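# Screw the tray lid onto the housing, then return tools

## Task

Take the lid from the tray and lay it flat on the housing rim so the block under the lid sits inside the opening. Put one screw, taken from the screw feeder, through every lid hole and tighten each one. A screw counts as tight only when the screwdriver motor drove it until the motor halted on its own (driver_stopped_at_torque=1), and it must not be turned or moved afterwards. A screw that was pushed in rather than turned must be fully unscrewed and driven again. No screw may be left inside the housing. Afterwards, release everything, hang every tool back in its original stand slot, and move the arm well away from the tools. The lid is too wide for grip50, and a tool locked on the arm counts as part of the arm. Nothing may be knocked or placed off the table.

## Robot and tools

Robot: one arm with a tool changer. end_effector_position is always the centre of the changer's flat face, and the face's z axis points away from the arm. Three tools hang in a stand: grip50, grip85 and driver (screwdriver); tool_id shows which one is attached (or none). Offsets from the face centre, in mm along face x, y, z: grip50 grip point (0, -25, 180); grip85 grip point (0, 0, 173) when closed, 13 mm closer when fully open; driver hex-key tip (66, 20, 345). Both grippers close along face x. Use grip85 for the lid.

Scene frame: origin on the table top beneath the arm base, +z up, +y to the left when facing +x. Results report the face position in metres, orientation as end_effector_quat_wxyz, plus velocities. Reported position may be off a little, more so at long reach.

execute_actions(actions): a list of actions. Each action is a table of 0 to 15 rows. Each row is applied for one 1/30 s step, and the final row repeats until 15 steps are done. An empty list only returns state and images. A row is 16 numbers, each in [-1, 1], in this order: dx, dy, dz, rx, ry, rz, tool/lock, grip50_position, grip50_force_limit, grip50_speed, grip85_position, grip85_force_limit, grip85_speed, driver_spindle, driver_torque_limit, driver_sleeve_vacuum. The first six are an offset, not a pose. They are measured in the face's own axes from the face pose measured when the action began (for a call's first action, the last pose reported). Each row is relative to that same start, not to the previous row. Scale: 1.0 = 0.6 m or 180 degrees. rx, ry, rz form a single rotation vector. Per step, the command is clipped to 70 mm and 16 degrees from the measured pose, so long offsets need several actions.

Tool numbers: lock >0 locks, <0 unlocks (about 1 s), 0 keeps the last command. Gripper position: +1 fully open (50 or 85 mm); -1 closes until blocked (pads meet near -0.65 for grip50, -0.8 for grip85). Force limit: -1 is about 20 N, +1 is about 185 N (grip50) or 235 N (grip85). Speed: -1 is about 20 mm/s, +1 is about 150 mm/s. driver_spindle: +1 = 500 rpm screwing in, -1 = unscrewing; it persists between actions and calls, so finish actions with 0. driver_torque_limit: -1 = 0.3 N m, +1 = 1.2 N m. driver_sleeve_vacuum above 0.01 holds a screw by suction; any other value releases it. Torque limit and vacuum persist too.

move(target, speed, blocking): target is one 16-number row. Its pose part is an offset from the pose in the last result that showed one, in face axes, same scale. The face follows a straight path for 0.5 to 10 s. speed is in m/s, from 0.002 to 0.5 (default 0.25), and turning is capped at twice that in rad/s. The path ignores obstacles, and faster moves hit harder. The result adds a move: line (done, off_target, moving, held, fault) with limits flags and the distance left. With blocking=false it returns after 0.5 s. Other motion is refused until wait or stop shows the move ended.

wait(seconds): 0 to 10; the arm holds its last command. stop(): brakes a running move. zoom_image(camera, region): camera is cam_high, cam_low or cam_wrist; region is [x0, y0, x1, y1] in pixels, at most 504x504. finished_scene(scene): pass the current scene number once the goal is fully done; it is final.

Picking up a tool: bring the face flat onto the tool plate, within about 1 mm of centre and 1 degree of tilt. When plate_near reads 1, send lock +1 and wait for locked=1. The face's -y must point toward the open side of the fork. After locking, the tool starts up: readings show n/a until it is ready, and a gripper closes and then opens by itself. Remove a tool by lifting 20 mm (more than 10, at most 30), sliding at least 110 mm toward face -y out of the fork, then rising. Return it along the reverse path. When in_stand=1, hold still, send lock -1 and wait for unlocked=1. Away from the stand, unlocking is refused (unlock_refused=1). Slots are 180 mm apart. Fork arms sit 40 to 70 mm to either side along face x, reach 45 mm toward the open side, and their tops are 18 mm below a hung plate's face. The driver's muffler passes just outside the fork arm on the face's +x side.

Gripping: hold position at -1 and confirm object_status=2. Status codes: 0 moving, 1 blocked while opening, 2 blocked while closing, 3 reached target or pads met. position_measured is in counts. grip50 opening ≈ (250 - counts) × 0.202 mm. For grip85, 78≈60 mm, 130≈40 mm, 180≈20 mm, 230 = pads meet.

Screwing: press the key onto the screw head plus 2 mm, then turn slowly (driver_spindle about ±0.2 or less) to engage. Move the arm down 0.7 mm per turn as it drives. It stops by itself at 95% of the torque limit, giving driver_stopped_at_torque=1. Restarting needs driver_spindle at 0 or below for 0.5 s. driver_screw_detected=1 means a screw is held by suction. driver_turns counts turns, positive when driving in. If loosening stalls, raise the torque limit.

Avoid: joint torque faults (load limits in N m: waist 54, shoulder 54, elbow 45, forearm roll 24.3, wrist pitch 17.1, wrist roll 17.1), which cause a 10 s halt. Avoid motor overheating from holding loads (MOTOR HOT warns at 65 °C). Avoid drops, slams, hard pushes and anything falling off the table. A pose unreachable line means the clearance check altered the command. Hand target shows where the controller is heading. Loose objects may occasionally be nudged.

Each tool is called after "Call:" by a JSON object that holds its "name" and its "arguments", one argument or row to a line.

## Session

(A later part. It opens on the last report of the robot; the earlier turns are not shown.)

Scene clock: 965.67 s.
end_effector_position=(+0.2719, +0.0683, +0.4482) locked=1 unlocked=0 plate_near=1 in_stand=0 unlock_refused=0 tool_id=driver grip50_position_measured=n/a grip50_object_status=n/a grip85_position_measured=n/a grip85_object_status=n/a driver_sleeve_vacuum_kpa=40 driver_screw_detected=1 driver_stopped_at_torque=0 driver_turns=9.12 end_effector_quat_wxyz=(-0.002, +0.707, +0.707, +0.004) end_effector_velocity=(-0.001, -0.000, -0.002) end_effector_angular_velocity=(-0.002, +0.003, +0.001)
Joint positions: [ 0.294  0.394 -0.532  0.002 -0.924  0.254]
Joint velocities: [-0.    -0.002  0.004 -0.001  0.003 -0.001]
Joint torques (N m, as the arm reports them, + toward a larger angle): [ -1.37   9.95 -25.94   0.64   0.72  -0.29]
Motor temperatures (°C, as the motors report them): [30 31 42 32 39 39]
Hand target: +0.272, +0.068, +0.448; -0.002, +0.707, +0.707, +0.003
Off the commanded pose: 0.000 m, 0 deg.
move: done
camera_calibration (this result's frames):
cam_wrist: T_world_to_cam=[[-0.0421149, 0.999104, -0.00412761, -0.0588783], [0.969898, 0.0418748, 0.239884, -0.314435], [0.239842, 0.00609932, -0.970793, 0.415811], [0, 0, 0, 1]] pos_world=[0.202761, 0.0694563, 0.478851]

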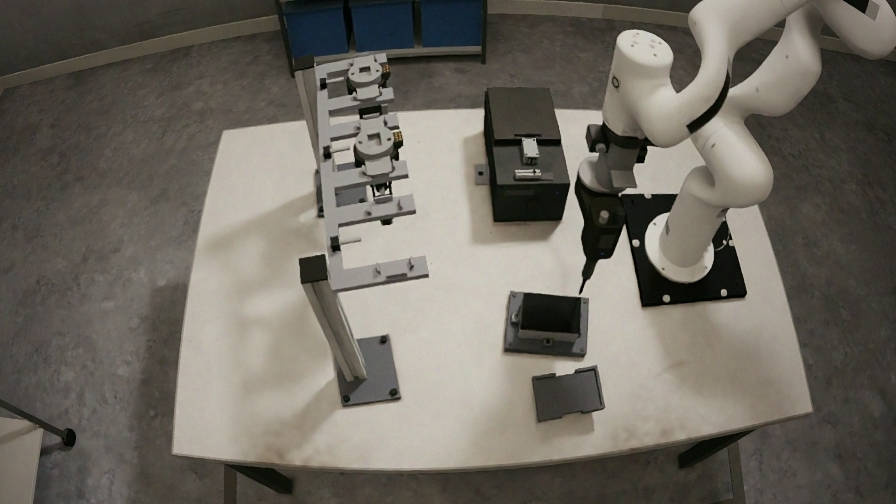

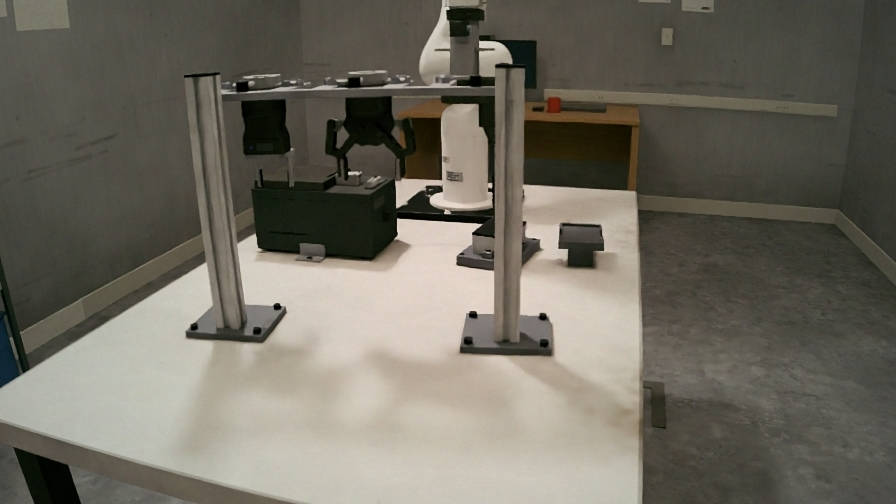

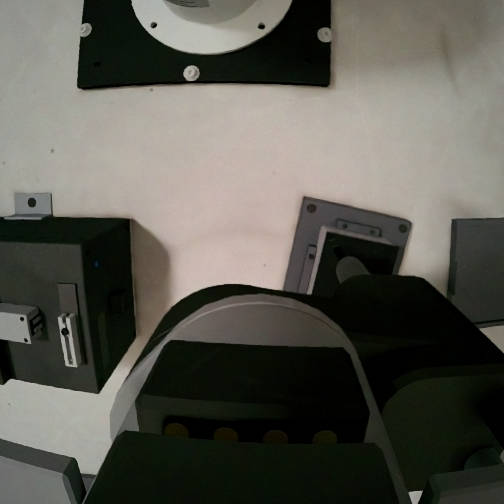

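Call:
{"name": "execute_actions", "arguments": {
  "actions": [
    [[0.0025,-0.002,0.025,0,0,0,0,0,0,0,0,0,0,0,-0.3,1]],
    [[0,0,0,0,0,0,0,0,0,0,0,0,0,0,-0.3,1]]
  ]
}}

Call:
{"name": "zoom_image", "arguments": {
  "camera": "cam_wrist",
  "region": [300,210,370,280]
}}

Scene clock: 977.13 s.
end_effector_position=(+0.2708, +0.0699, +0.4333) locked=1 unlocked=0 plate_near=1 in_stand=0 unlock_refused=0 tool_id=driver grip50_position_measured=n/a grip50_object_status=n/a grip85_position_measured=n/a grip85_object_status=n/a driver_sleeve_vacuum_kpa=40 driver_screw_detected=1 driver_stopped_at_torque=0 driver_turns=9.12 end_effector_quat_wxyz=(-0.002, +0.707, +0.707, +0.004) end_effector_velocity=(+0.000, +0.000, +0.000) end_effector_angular_velocity=(-0.000, -0.002, +0.001)
Joint positions: [ 0.3    0.38  -0.506  0.002 -0.884  0.26 ]
Joint velocities: [ 0.001 -0.    -0.    -0.001  0.002  0.   ]
Joint torques (N m, as the arm reports them, + toward a larger angle): [ -1.1    9.5  -25.9    0.74   0.48  -0.23]
Motor temperatures (°C, as the motors report them): [30 31 42 32 39 39]
Hand target: +0.271, +0.070, +0.433; -0.002, +0.707, +0.707, +0.004
Off the commanded pose: 0.000 m, 0 deg.
Step readings (end_effector_position; steps 1 to 15: 1st action; 16 to 30: 2nd action):
0: (+0.2718, +0.0683, +0.4478)
1: (+0.2718, +0.0683, +0.4478)
2: (+0.2718, +0.0685, +0.4469)
4: (+0.2714, +0.0692, +0.4402)
8: (+0.2702, +0.0697, +0.4335)
15: (+0.2708, +0.0699, +0.4333)
16: (+0.2707, +0.0699, +0.4333)
17: (+0.2707, +0.0699, +0.4333)
19: (+0.2708, +0.0699, +0.4333)
23: (+0.2708, +0.0699, +0.4333)
30: end_effector_position above
camera_calibration (this result's frames):
cam_wrist: T_world_to_cam=[[-0.0420457, 0.999107, -0.00409699, -0.0606177], [0.969837, 0.0417986, 0.240144, -0.309945], [0.240101, 0.00612359, -0.970729, 0.401537], [0, 0, 0, 1]] pos_world=[0.201638, 0.07106, 0.463966]

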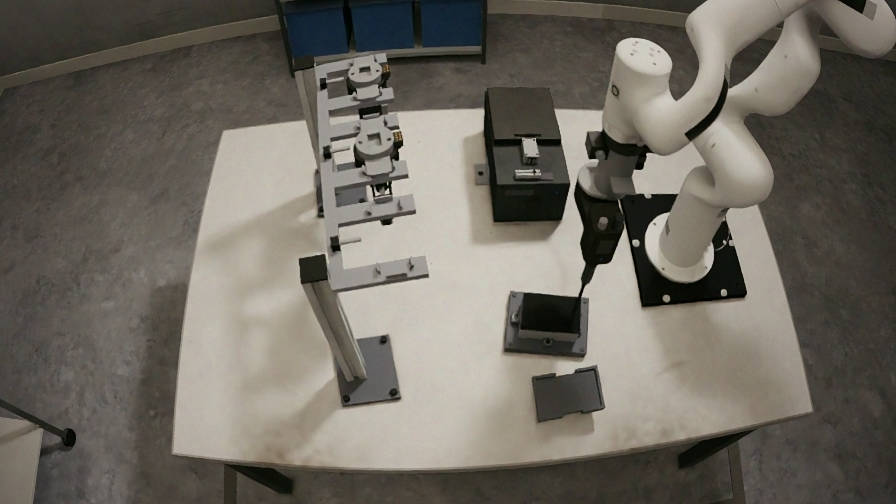

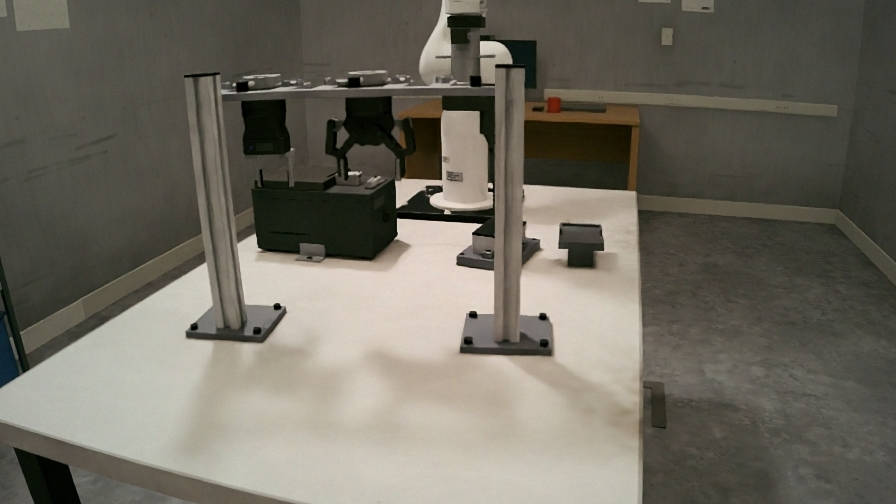

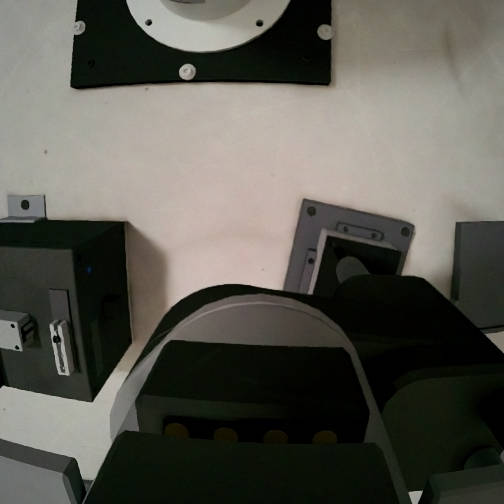

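Region (300, 210, 370, 280) of cam_wrist's 504x504 image, scaled by 7.200, with more detail than that image has.

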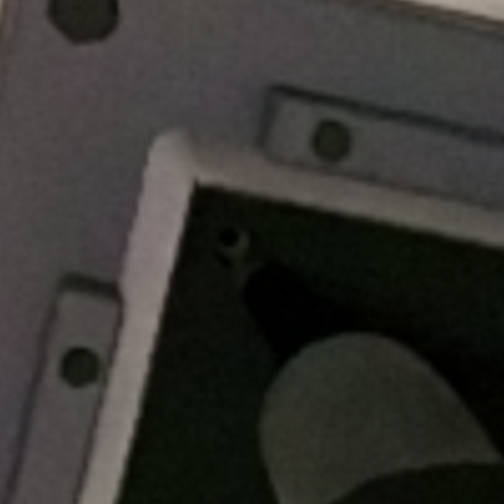

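Call:
{"name": "execute_actions", "arguments": {
  "actions": [
    [[-0.0008,-0.0008,0.008,0,0,0,0,0,0,0,0,0,0,0,-0.3,1]],
    [[0,0,0,0,0,0,0,0,0,0,0,0,0,0,-0.3,1]]
  ]
}}

Call:
{"name": "zoom_image", "arguments": {
  "camera": "cam_wrist",
  "region": [310,220,360,270]
}}

Scene clock: 984.57 s.
end_effector_position=(+0.2703, +0.0695, +0.4285) locked=1 unlocked=0 plate_near=1 in_stand=0 unlock_refused=0 tool_id=driver grip50_position_measured=n/a grip50_object_status=n/a grip85_position_measured=n/a grip85_object_status=n/a driver_sleeve_vacuum_kpa=40 driver_screw_detected=1 driver_stopped_at_torque=0 driver_turns=9.12 end_effector_quat_wxyz=(-0.002, +0.707, +0.707, +0.004) end_effector_velocity=(-0.001, -0.000, -0.000) end_effector_angular_velocity=(-0.001, +0.003, +0.001)
Joint positions: [ 0.299  0.376 -0.498  0.002 -0.872  0.259]
Joint velocities: [ 0.001 -0.     0.001 -0.    -0.002 -0.   ]
Joint torques (N m, as the arm reports them, + toward a larger angle): [ -1.99   9.26 -26.08   0.99   0.69  -0.28]
Motor temperatures (°C, as the motors report them): [30 31 42 32 39 39]
Hand target: +0.270, +0.069, +0.429; -0.002, +0.707, +0.707, +0.004
Off the commanded pose: 0.000 m, 0 deg.
Step readings (end_effector_position; steps 1 to 15: 1st action; 16 to 30: 2nd action):
0: (+0.2708, +0.0699, +0.4333)
1: (+0.2708, +0.0699, +0.4333)
2: (+0.2708, +0.0699, +0.4328)
4: (+0.2705, +0.0697, +0.4305)
8: (+0.2702, +0.0695, +0.4286)
15: (+0.2703, +0.0695, +0.4285)
16: (+0.2703, +0.0695, +0.4285)
17: (+0.2703, +0.0695, +0.4285)
19: (+0.2703, +0.0695, +0.4285)
23: (+0.2703, +0.0695, +0.4285)
30: end_effector_position above
camera_calibration (this result's frames):
cam_wrist: T_world_to_cam=[[-0.0420274, 0.999108, -0.00408957, -0.0602213], [0.969815, 0.0417785, 0.240237, -0.308377], [0.240193, 0.0061304, -0.970706, 0.396988], [0, 0, 0, 1]] pos_world=[0.201184, 0.0706175, 0.459196]

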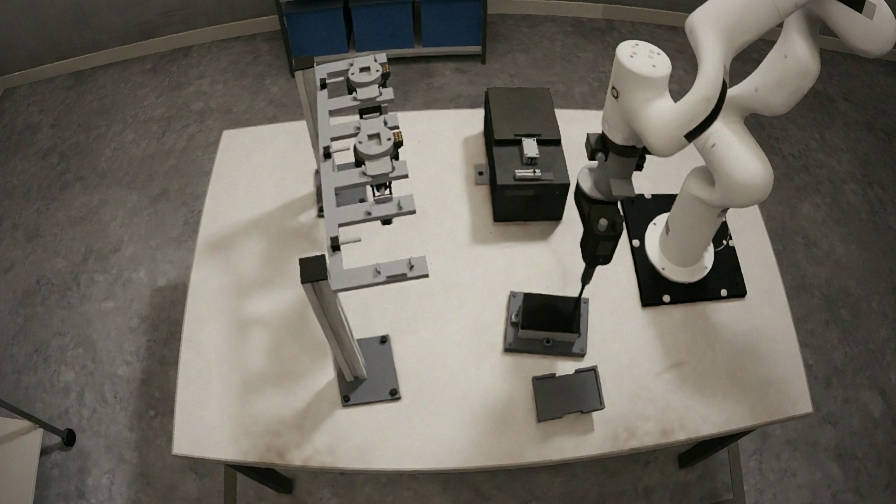

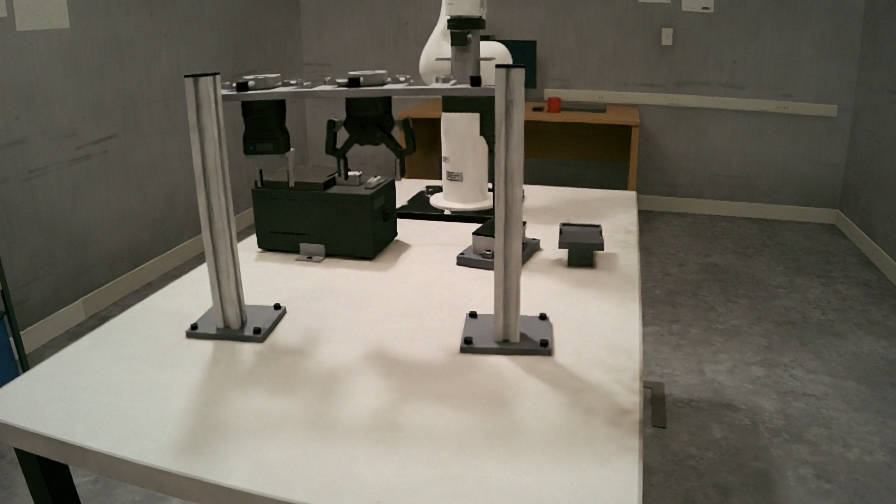

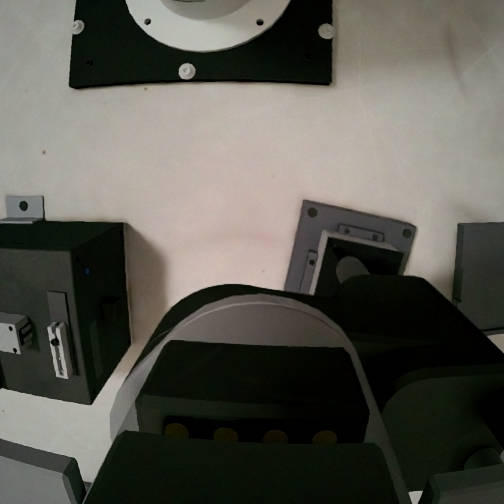

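Region (310, 220, 360, 270) of cam_wrist's 504x504 image, scaled by 10.080, with more detail than that image has.

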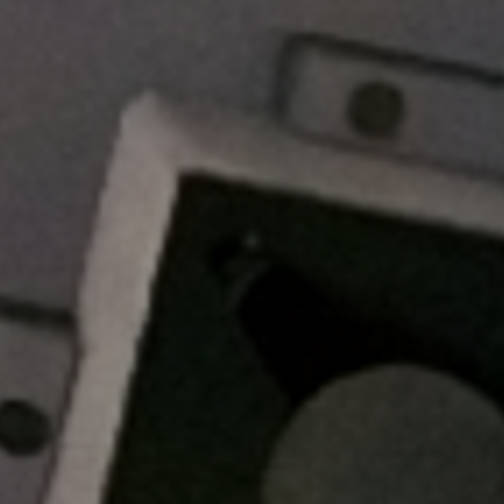

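Call:
{"name": "execute_actions", "arguments": {
  "actions": [
    [[0,0,0.005,0,0,0,0,0,0,0,0,0,0,0,-0.3,1]],
    [[0,0,0.004,0,0,0,0,0,0,0,0,0,0,0,-0.3,1]],
    [[0,0,0.004,0,0,0,0,0,0,0,0,0,0,0,-0.3,1]]
  ]
}}

Scene clock: 992.77 s.
end_effector_position=(+0.2703, +0.0695, +0.4208) locked=1 unlocked=0 plate_near=1 in_stand=0 unlock_refused=0 tool_id=driver grip50_position_measured=n/a grip50_object_status=n/a grip85_position_measured=n/a grip85_object_status=n/a driver_sleeve_vacuum_kpa=39 driver_screw_detected=1 driver_stopped_at_torque=0 driver_turns=9.12 end_effector_quat_wxyz=(-0.002, +0.707, +0.707, +0.004) end_effector_velocity=(-0.000, +0.000, +0.000) end_effector_angular_velocity=(-0.000, +0.001, -0.000)
Joint positions: [ 0.299  0.367 -0.486  0.002 -0.85   0.259]
Joint velocities: [ 0.001  0.     0.     0.    -0.001  0.001]
Joint torques (N m, as the arm reports them, + toward a larger angle): [ -1.3    9.49 -25.73   0.69   0.64  -0.27]
Motor temperatures (°C, as the motors report them): [30 31 42 32 39 39]
Hand target: +0.270, +0.070, +0.421; -0.002, +0.707, +0.707, +0.004
Off the commanded pose: 0.000 m, 0 deg.
Step readings (end_effector_position; steps 1 to 15: 1st action; 16 to 30: 2nd action; 31 to 45: 3rd action):
0: (+0.2703, +0.0695, +0.4285)
1: (+0.2703, +0.0695, +0.4285)
2: (+0.2704, +0.0695, +0.4282)
4: (+0.2704, +0.0695, +0.4267)
8: (+0.2702, +0.0695, +0.4256)
15: (+0.2703, +0.0695, +0.4255)
16: (+0.2703, +0.0695, +0.4255)
17: (+0.2704, +0.0695, +0.4253)
19: (+0.2704, +0.0695, +0.4241)
23: (+0.2703, +0.0695, +0.4232)
30: (+0.2703, +0.0695, +0.4232)
31: (+0.2703, +0.0695, +0.4232)
32: (+0.2704, +0.0695, +0.4229)
34: (+0.2704, +0.0695, +0.4217)
38: (+0.2703, +0.0695, +0.4208)
45: end_effector_position above
camera_calibration (this result's frames):
cam_wrist: T_world_to_cam=[[-0.0419983, 0.999109, -0.00409858, -0.0603054], [0.969792, 0.0417518, 0.240332, -0.306587], [0.240289, 0.00611875, -0.970682, 0.389429], [0, 0, 0, 1]] pos_world=[0.201218, 0.0706695, 0.451447]

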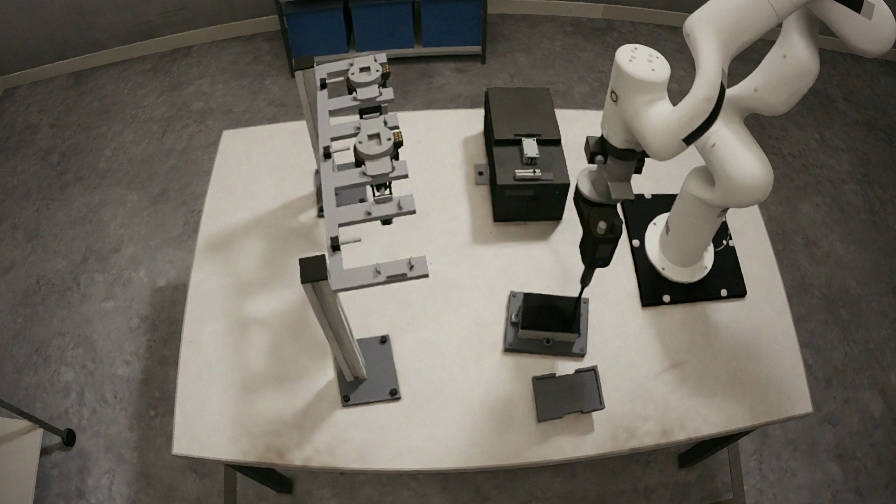

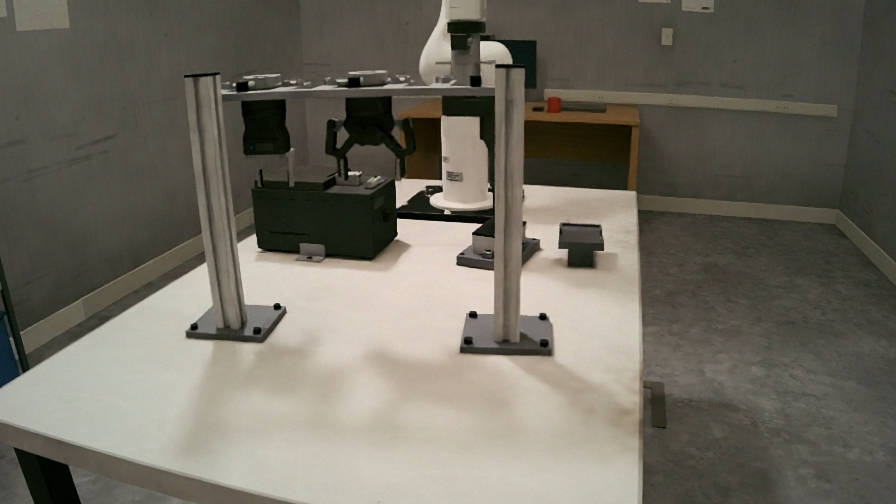

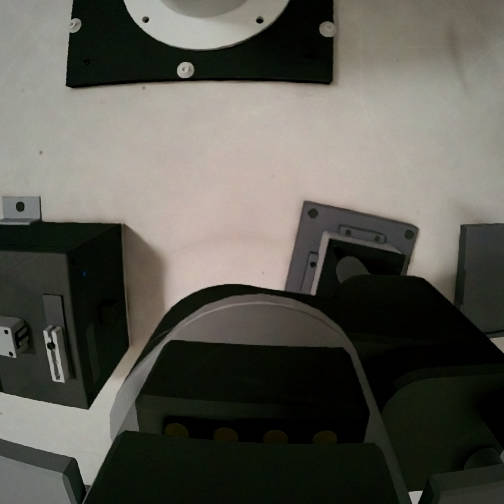

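Free so far. Continue.

Call:
{"name": "execute_actions", "arguments": {
  "actions": [
    [[0,0,0.003,0,0,0,0,0,0,0,0,0,0,0,-0.3,1]],
    [[0,0,0.003,0,0,0,0,0,0,0,0,0,0,0,-0.3,1]]
  ]
}}

Scene clock: 998.33 s.
end_effector_position=(+0.2704, +0.0696, +0.4172) locked=1 unlocked=0 plate_near=1 in_stand=0 unlock_refused=0 tool_id=driver grip50_position_measured=n/a grip50_object_status=n/a grip85_position_measured=n/a grip85_object_status=n/a driver_sleeve_vacuum_kpa=39 driver_screw_detected=1 driver_stopped_at_torque=0 driver_turns=9.12 end_effector_quat_wxyz=(-0.002, +0.707, +0.707, +0.004) end_effector_velocity=(+0.000, -0.000, -0.000) end_effector_angular_velocity=(-0.000, -0.000, -0.001)
Joint positions: [ 0.299  0.362 -0.48   0.002 -0.84   0.259]
Joint velocities: [-0.002  0.     0.    -0.     0.    -0.   ]
Joint torques (N m, as the arm reports them, + toward a larger angle): [ -0.33   9.44 -24.98   1.37   0.83  -0.25]
Motor temperatures (°C, as the motors report them): [30 31 42 32 39 39]
Hand target: +0.270, +0.070, +0.417; -0.002, +0.707, +0.707, +0.004
Off the commanded pose: 0.000 m, 0 deg.
Step readings (end_effector_position; steps 1 to 15: 1st action; 16 to 30: 2nd action):
0: (+0.2703, +0.0695, +0.4208)
1: (+0.2703, +0.0695, +0.4208)
2: (+0.2704, +0.0695, +0.4206)
4: (+0.2704, +0.0695, +0.4197)
8: (+0.2703, +0.0695, +0.4190)
15: (+0.2703, +0.0695, +0.4190)
16: (+0.2703, +0.0695, +0.4190)
17: (+0.2704, +0.0696, +0.4188)
19: (+0.2704, +0.0695, +0.4180)
23: (+0.2704, +0.0696, +0.4174)
30: end_effector_position above
camera_calibration (this result's frames):
cam_wrist: T_world_to_cam=[[-0.0419827, 0.99911, -0.00411212, -0.0603361], [0.969768, 0.0417393, 0.240432, -0.305805], [0.24039, 0.00610619, -0.970657, 0.385956], [0, 0, 0, 1]] pos_world=[0.201247, 0.0706898, 0.447908]

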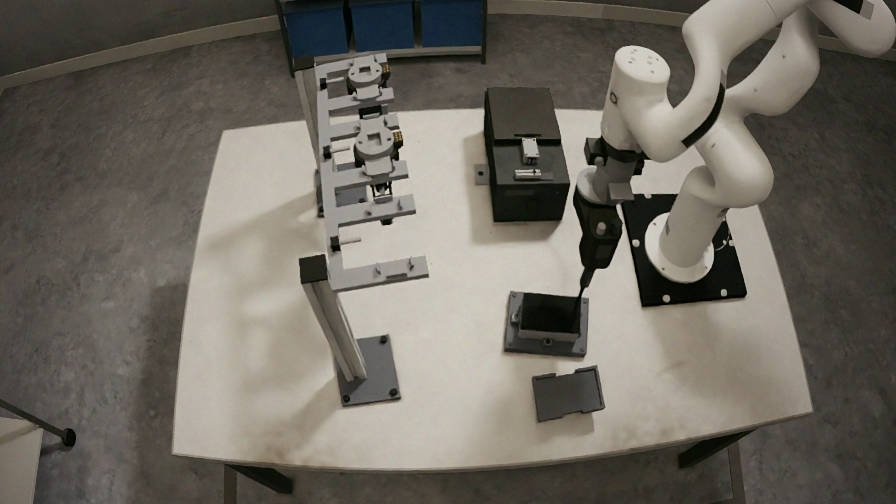

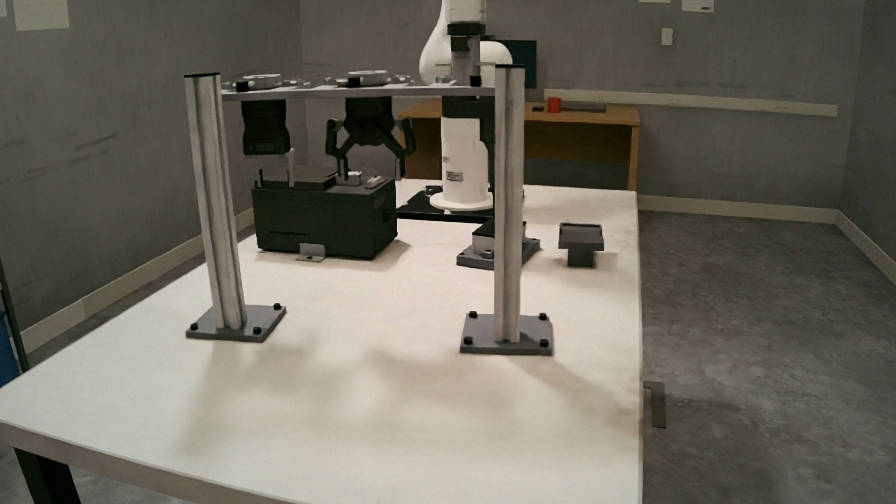

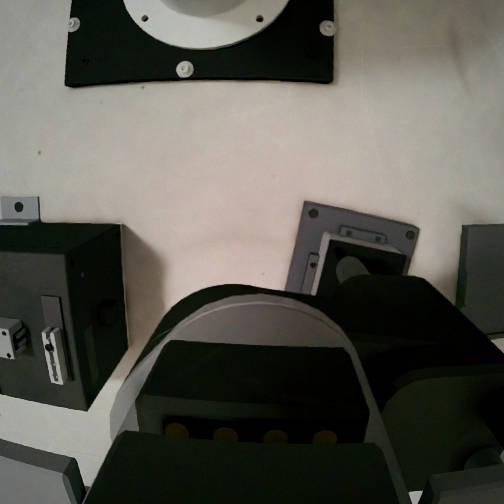

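Call:
{"name": "execute_actions", "arguments": {
  "actions": [
    [[0,0,0.002,0,0,0,0,0,0,0,0,0,0,0.1,-0.3,1]],
    [[0,0,0.001,0,0,0,0,0,0,0,0,0,0,0.2,-0.3,1]],
    [[0,0,0.001,0,0,0,0,0,0,0,0,0,0,0.2,-0.3,1]],
    [[0,0,0.001,0,0,0,0,0,0,0,0,0,0,0.2,-0.3,1]],
    [[0,0,0.001,0,0,0,0,0,0,0,0,0,0,0.2,-0.3,1]],
    [[0,0,0,0,0,0,0,0,0,0,0,0,0,0,-0.3,1]]
  ]
}}

Scene clock: 1011.20 s.
end_effector_position=(+0.2704, +0.0696, +0.4137) locked=1 unlocked=0 plate_near=1 in_stand=0 unlock_refused=0 tool_id=driver grip50_position_measured=n/a grip50_object_status=n/a grip85_position_measured=n/a grip85_object_status=n/a driver_sleeve_vacuum_kpa=40 driver_screw_detected=1 driver_stopped_at_torque=0 driver_turns=12.85 end_effector_quat_wxyz=(-0.002, +0.707, +0.707, +0.004) end_effector_velocity=(+0.000, +0.000, +0.000) end_effector_angular_velocity=(+0.001, -0.001, +0.000)
Joint positions: [ 0.299  0.357 -0.475  0.002 -0.829  0.259]
Joint velocities: [ 0.     0.     0.     0.001  0.001 -0.001]
Joint torques (N m, as the arm reports them, + toward a larger angle): [ -1.69   8.41 -24.08   1.01   0.75  -0.32]
Motor temperatures (°C, as the motors report them): [30 31 42 32 39 39]
Hand target: +0.270, +0.070, +0.414; -0.002, +0.707, +0.707, +0.004
Off the commanded pose: 0.000 m, 0 deg.
Step readings (end_effector_position; steps 1 to 15: 1st action; 16 to 30: 2nd action; 31 to 45: 3rd action; 46 to 60: 4th action; 61 to 75: 5th action; 76 to 90: 6th action):
0: (+0.2703, +0.0696, +0.4172)
1: (+0.2703, +0.0696, +0.4172)
2: (+0.2704, +0.0696, +0.4171)
4: (+0.2704, +0.0696, +0.4165)
8: (+0.2704, +0.0696, +0.4161)
15: (+0.2704, +0.0696, +0.4161)
16: (+0.2704, +0.0696, +0.4161)
17: (+0.2704, +0.0696, +0.4160)
19: (+0.2704, +0.0696, +0.4157)
23: (+0.2704, +0.0696, +0.4155)
30: (+0.2704, +0.0696, +0.4155)
31: (+0.2704, +0.0696, +0.4155)
32: (+0.2704, +0.0696, +0.4154)
34: (+0.2704, +0.0696, +0.4151)
38: (+0.2704, +0.0696, +0.4149)
45: (+0.2704, +0.0696, +0.4149)
46: (+0.2704, +0.0696, +0.4149)
47: (+0.2704, +0.0696, +0.4148)
49: (+0.2704, +0.0696, +0.4145)
53: (+0.2704, +0.0696, +0.4143)
60: (+0.2704, +0.0696, +0.4143)
61: (+0.2704, +0.0696, +0.4143)
62: (+0.2704, +0.0696, +0.4142)
64: (+0.2704, +0.0696, +0.4139)
68: (+0.2704, +0.0696, +0.4137)
75: (+0.2704, +0.0696, +0.4137)
76: (+0.2704, +0.0696, +0.4137)
77: (+0.2704, +0.0696, +0.4137)
79: (+0.2704, +0.0696, +0.4137)
83: (+0.2704, +0.0696, +0.4137)
90: end_effector_position above
camera_calibration (this result's frames):
cam_wrist: T_world_to_cam=[[-0.0419655, 0.99911, -0.00415157, -0.0603506], [0.969767, 0.0417321, 0.240439, -0.304953], [0.240398, 0.00606411, -0.970655, 0.382468], [0, 0, 0, 1]] pos_world=[0.201256, 0.0707039, 0.444317]

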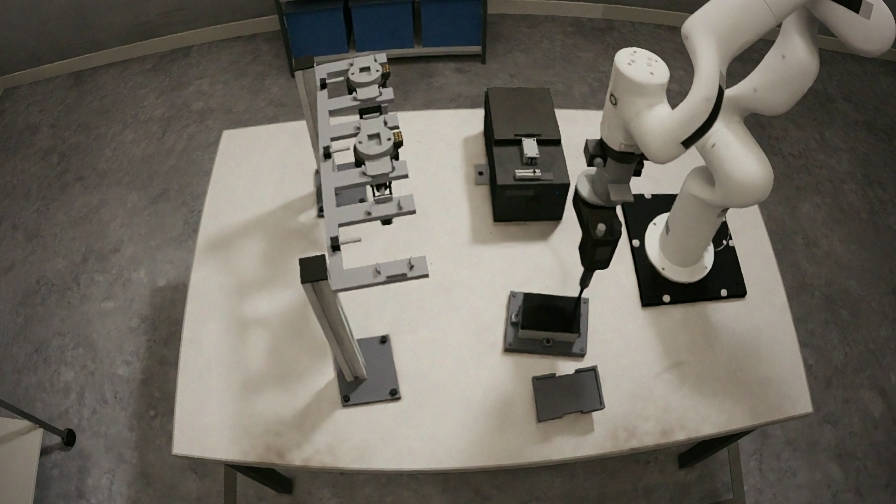

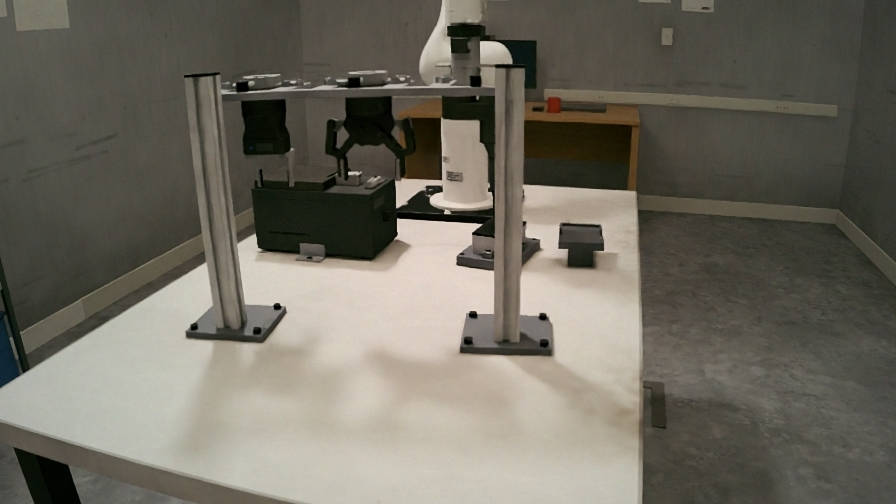

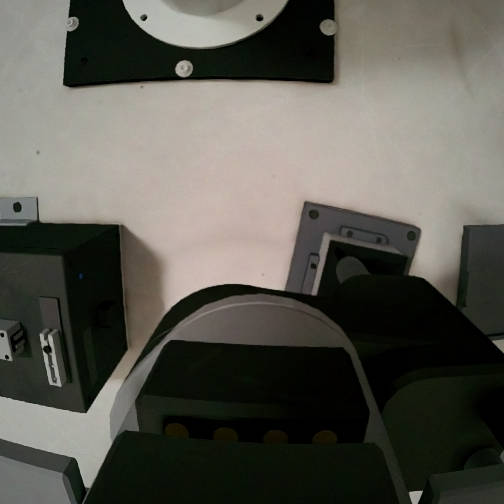

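Call:
{"name": "execute_actions", "arguments": {
  "actions": [
    [[0,0,0.001,0,0,0,0,0,0,0,0,0,0,0.2,-0.3,1]],
    [[0,0,0.001,0,0,0,0,0,0,0,0,0,0,0.2,-0.3,1]],
    [[0,0,0.001,0,0,0,0,0,0,0,0,0,0,0.2,-0.3,1]],
    [[0,0,0.001,0,0,0,0,0,0,0,0,0,0,0.2,-0.3,1]],
    [[0,0,0,0,0,0,0,0,0,0,0,0,0,0,-0.3,1]]
  ]
}}

Scene clock: 1018.53 s.
end_effector_position=(+0.2704, +0.0696, +0.4113) locked=1 unlocked=0 plate_near=1 in_stand=0 unlock_refused=0 tool_id=driver grip50_position_measured=n/a grip50_object_status=n/a grip85_position_measured=n/a grip85_object_status=n/a driver_sleeve_vacuum_kpa=40 driver_screw_detected=1 driver_stopped_at_torque=1 driver_turns=16.00 end_effector_quat_wxyz=(-0.002, +0.707, +0.707, +0.004) end_effector_velocity=(+0.000, -0.000, +0.000) end_effector_angular_velocity=(-0.001, -0.002, +0.001)
Joint positions: [ 0.299  0.354 -0.472  0.002 -0.823  0.258]
Joint velocities: [-0.     0.    -0.001 -0.001  0.     0.   ]
Joint torques (N m, as the arm reports them, + toward a larger angle): [ -0.34   8.52 -23.92   1.38   0.81  -0.29]
Motor temperatures (°C, as the motors report them): [30 31 42 32 40 39]
Hand target: +0.270, +0.070, +0.411; -0.002, +0.707, +0.707, +0.004
Off the commanded pose: 0.000 m, 0 deg.
Step readings (end_effector_position; steps 1 to 15: 1st action; 16 to 30: 2nd action; 31 to 45: 3rd action; 46 to 60: 4th action; 61 to 75: 5th action):
0: (+0.2704, +0.0696, +0.4137)
1: (+0.2704, +0.0696, +0.4137)
2: (+0.2704, +0.0696, +0.4136)
4: (+0.2704, +0.0696, +0.4133)
8: (+0.2704, +0.0696, +0.4131)
15: (+0.2704, +0.0696, +0.4131)
16: (+0.2704, +0.0696, +0.4131)
17: (+0.2704, +0.0696, +0.4130)
19: (+0.2704, +0.0696, +0.4127)
23: (+0.2704, +0.0696, +0.4125)
30: (+0.2704, +0.0696, +0.4125)
31: (+0.2704, +0.0696, +0.4125)
32: (+0.2704, +0.0696, +0.4124)
34: (+0.2704, +0.0696, +0.4121)
38: (+0.2704, +0.0696, +0.4119)
45: (+0.2704, +0.0696, +0.4119)
46: (+0.2704, +0.0696, +0.4118)
47: (+0.2704, +0.0696, +0.4118)
49: (+0.2704, +0.0696, +0.4115)
53: (+0.2704, +0.0696, +0.4113)
60: (+0.2704, +0.0696, +0.4113)
61: (+0.2704, +0.0696, +0.4113)
62: (+0.2704, +0.0696, +0.4113)
64: (+0.2704, +0.0696, +0.4113)
68: (+0.2704, +0.0696, +0.4113)
75: end_effector_position above
camera_calibration (this result's frames):
cam_wrist: T_world_to_cam=[[-0.0425653, 0.999085, -0.00423755, -0.0601741], [0.96972, 0.0423344, 0.240522, -0.304458], [0.240481, 0.00612865, -0.970634, 0.380108], [0, 0, 0, 1]] pos_world=[0.201269, 0.0706786, 0.441919]

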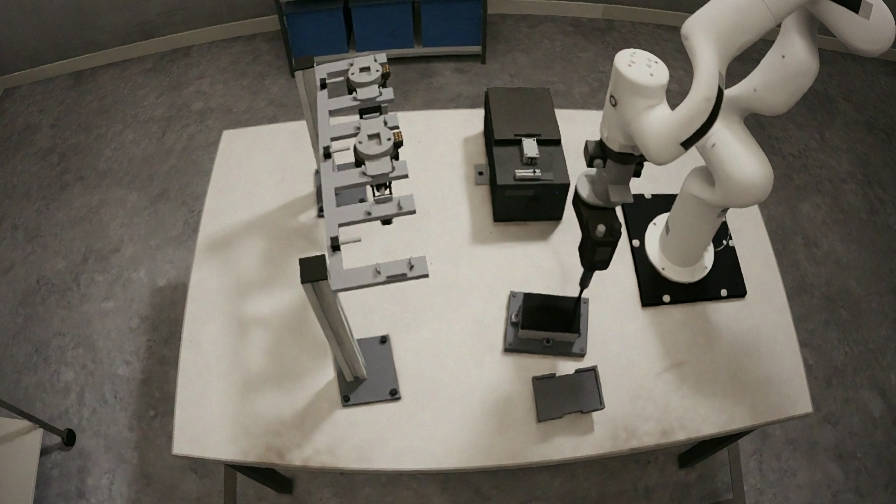

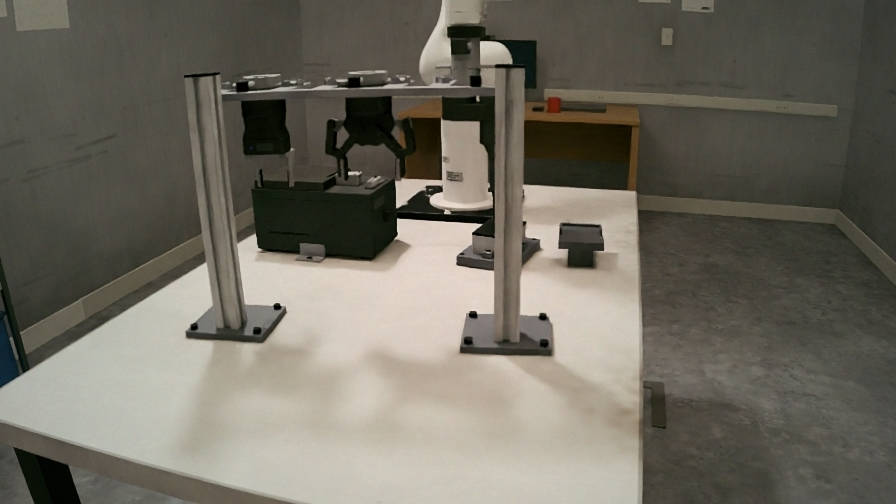

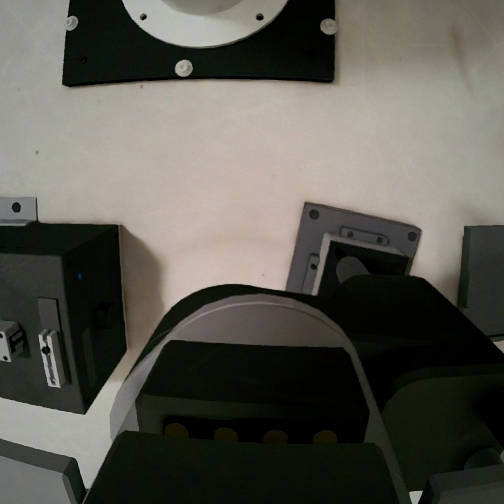

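Call:
{"name": "execute_actions", "arguments": {
  "actions": [
    [[0,0,0,0,0,0,0,0,0,0,0,0,0,0,-0.3,0]],
    [[0,0,-0.08,0,0,0,0,0,0,0,0,0,0,0,-0.3,0]]
  ]
}}

Call:
{"name": "zoom_image", "arguments": {
  "camera": "cam_wrist",
  "region": [290,200,370,280]
}}

Scene clock: 1024.13 s.
end_effector_position=(+0.2701, +0.0693, +0.4587) locked=1 unlocked=0 plate_near=1 in_stand=0 unlock_refused=0 tool_id=driver grip50_position_measured=n/a grip50_object_status=n/a grip85_position_measured=n/a grip85_object_status=n/a driver_sleeve_vacuum_kpa=0 driver_screw_detected=0 driver_stopped_at_torque=1 driver_turns=16.00 end_effector_quat_wxyz=(-0.002, +0.707, +0.707, +0.003) end_effector_velocity=(+0.001, +0.000, +0.003) end_effector_angular_velocity=(+0.001, -0.006, +0.001)
Joint positions: [ 0.299  0.408 -0.547  0.002 -0.954  0.258]
Joint velocities: [ 0.001  0.001 -0.007 -0.001 -0.002  0.001]
Joint torques (N m, as the arm reports them, + toward a larger angle): [ -1.44   8.3  -26.25   0.41   0.66  -0.34]
Motor temperatures (°C, as the motors report them): [30 31 42 32 40 39]
Hand target: +0.270, +0.069, +0.459; -0.002, +0.707, +0.707, +0.004
Off the commanded pose: 0.001 m, 0 deg.
Step readings (end_effector_position; steps 1 to 15: 1st action; 16 to 30: 2nd action):
0: (+0.2704, +0.0696, +0.4113)
1: (+0.2704, +0.0696, +0.4113)
2: (+0.2704, +0.0696, +0.4113)
4: (+0.2704, +0.0696, +0.4113)
8: (+0.2704, +0.0696, +0.4113)
15: (+0.2704, +0.0696, +0.4113)
16: (+0.2704, +0.0696, +0.4113)
17: (+0.2704, +0.0696, +0.4122)
19: (+0.2702, +0.0695, +0.4261)
23: (+0.2717, +0.0698, +0.4564)
30: end_effector_position above
camera_calibration (this result's frames):
cam_wrist: T_world_to_cam=[[-0.042816, 0.999073, -0.00435414, -0.0595352], [0.970013, 0.0426135, 0.239289, -0.315055], [0.239253, 0.00602183, -0.970939, 0.426723], [0, 0, 0, 1]] pos_world=[0.200964, 0.0703359, 0.489452]

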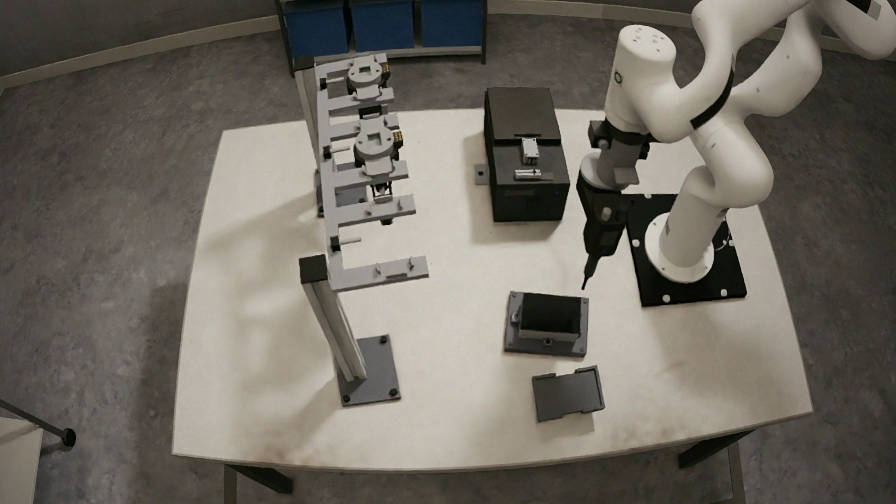

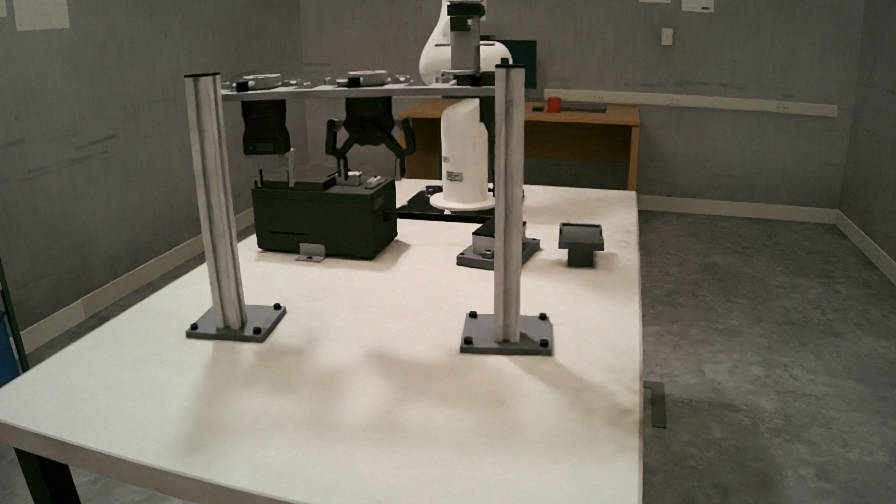

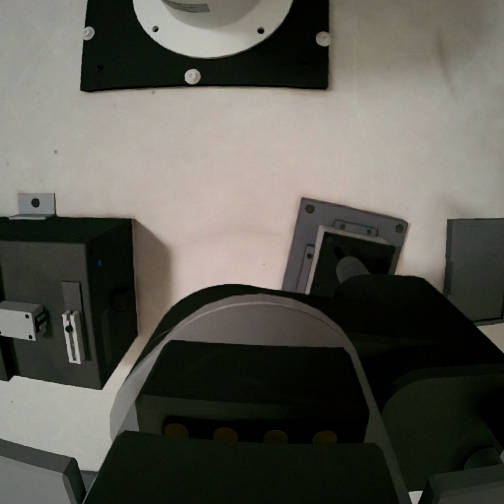

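Region (290, 200, 370, 280) of cam_wrist's 504x504 image, scaled by 6.300, with more detail than that image has.

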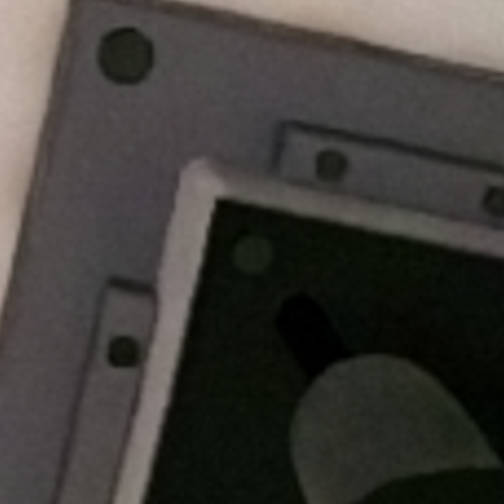

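Call:
{"name": "move", "arguments": {
  "target": [0.1505,0.3868,0.0445,0,0,-0.0506,0,0,0,0,0,0,0,0,-0.3,0],
  "speed": 0.25
}}

Scene clock: 1035.60 s.
end_effector_position=(+0.5020, +0.1592, +0.4329) locked=1 unlocked=0 plate_near=1 in_stand=0 unlock_refused=0 tool_id=driver grip50_position_measured=n/a grip50_object_status=n/a grip85_position_measured=n/a grip85_object_status=n/a driver_sleeve_vacuum_kpa=0 driver_screw_detected=0 driver_stopped_at_torque=1 driver_turns=16.00 end_effector_quat_wxyz=(-0.002, +0.649, +0.761, +0.003) end_effector_velocity=(+0.002, +0.001, +0.000) end_effector_angular_velocity=(+0.002, -0.002, -0.000)
Joint positions: [ 0.351 -0.28  -1.134  0.002 -0.853  0.151]
Joint velocities: [ 0.    -0.004 -0.006  0.001  0.001 -0.   ]
Joint torques (N m, as the arm reports them, + toward a larger angle): [ -1.25  51.08 -25.27   1.2    0.48  -0.18]
Motor temperatures (°C, as the motors report them): [30 31 42 32 40 39]
Hand target: +0.502, +0.159, +0.433; -0.002, +0.649, +0.761, +0.003
Off the commanded pose: 0.001 m, 0 deg.
move: done
camera_calibration (this result's frames):
cam_wrist: T_world_to_cam=[[-0.200276, 0.979727, -0.00489037, -0.0572091], [0.950919, 0.195584, 0.239793, -0.552634], [0.235888, 0.0433745, -0.970812, 0.341324], [0, 0, 0, 1]] pos_world=[0.433538, 0.149331, 0.463599]

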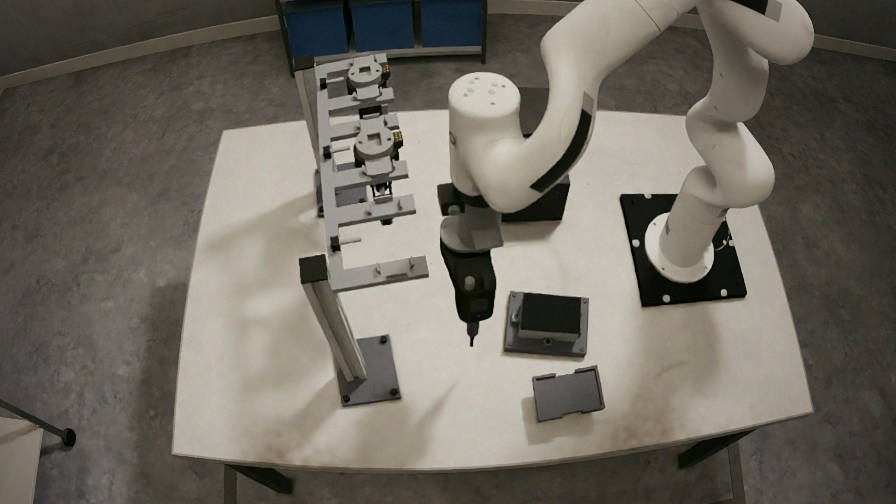

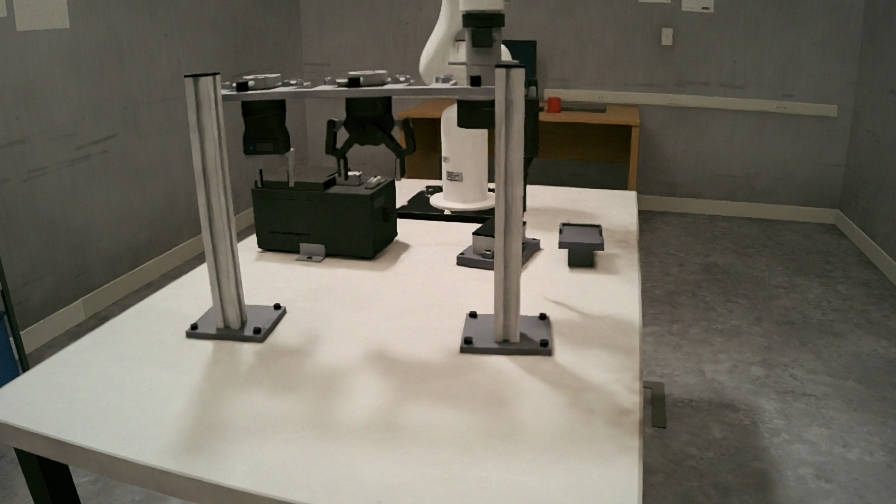

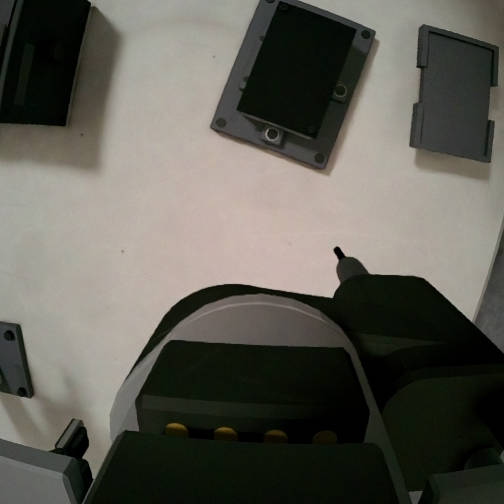

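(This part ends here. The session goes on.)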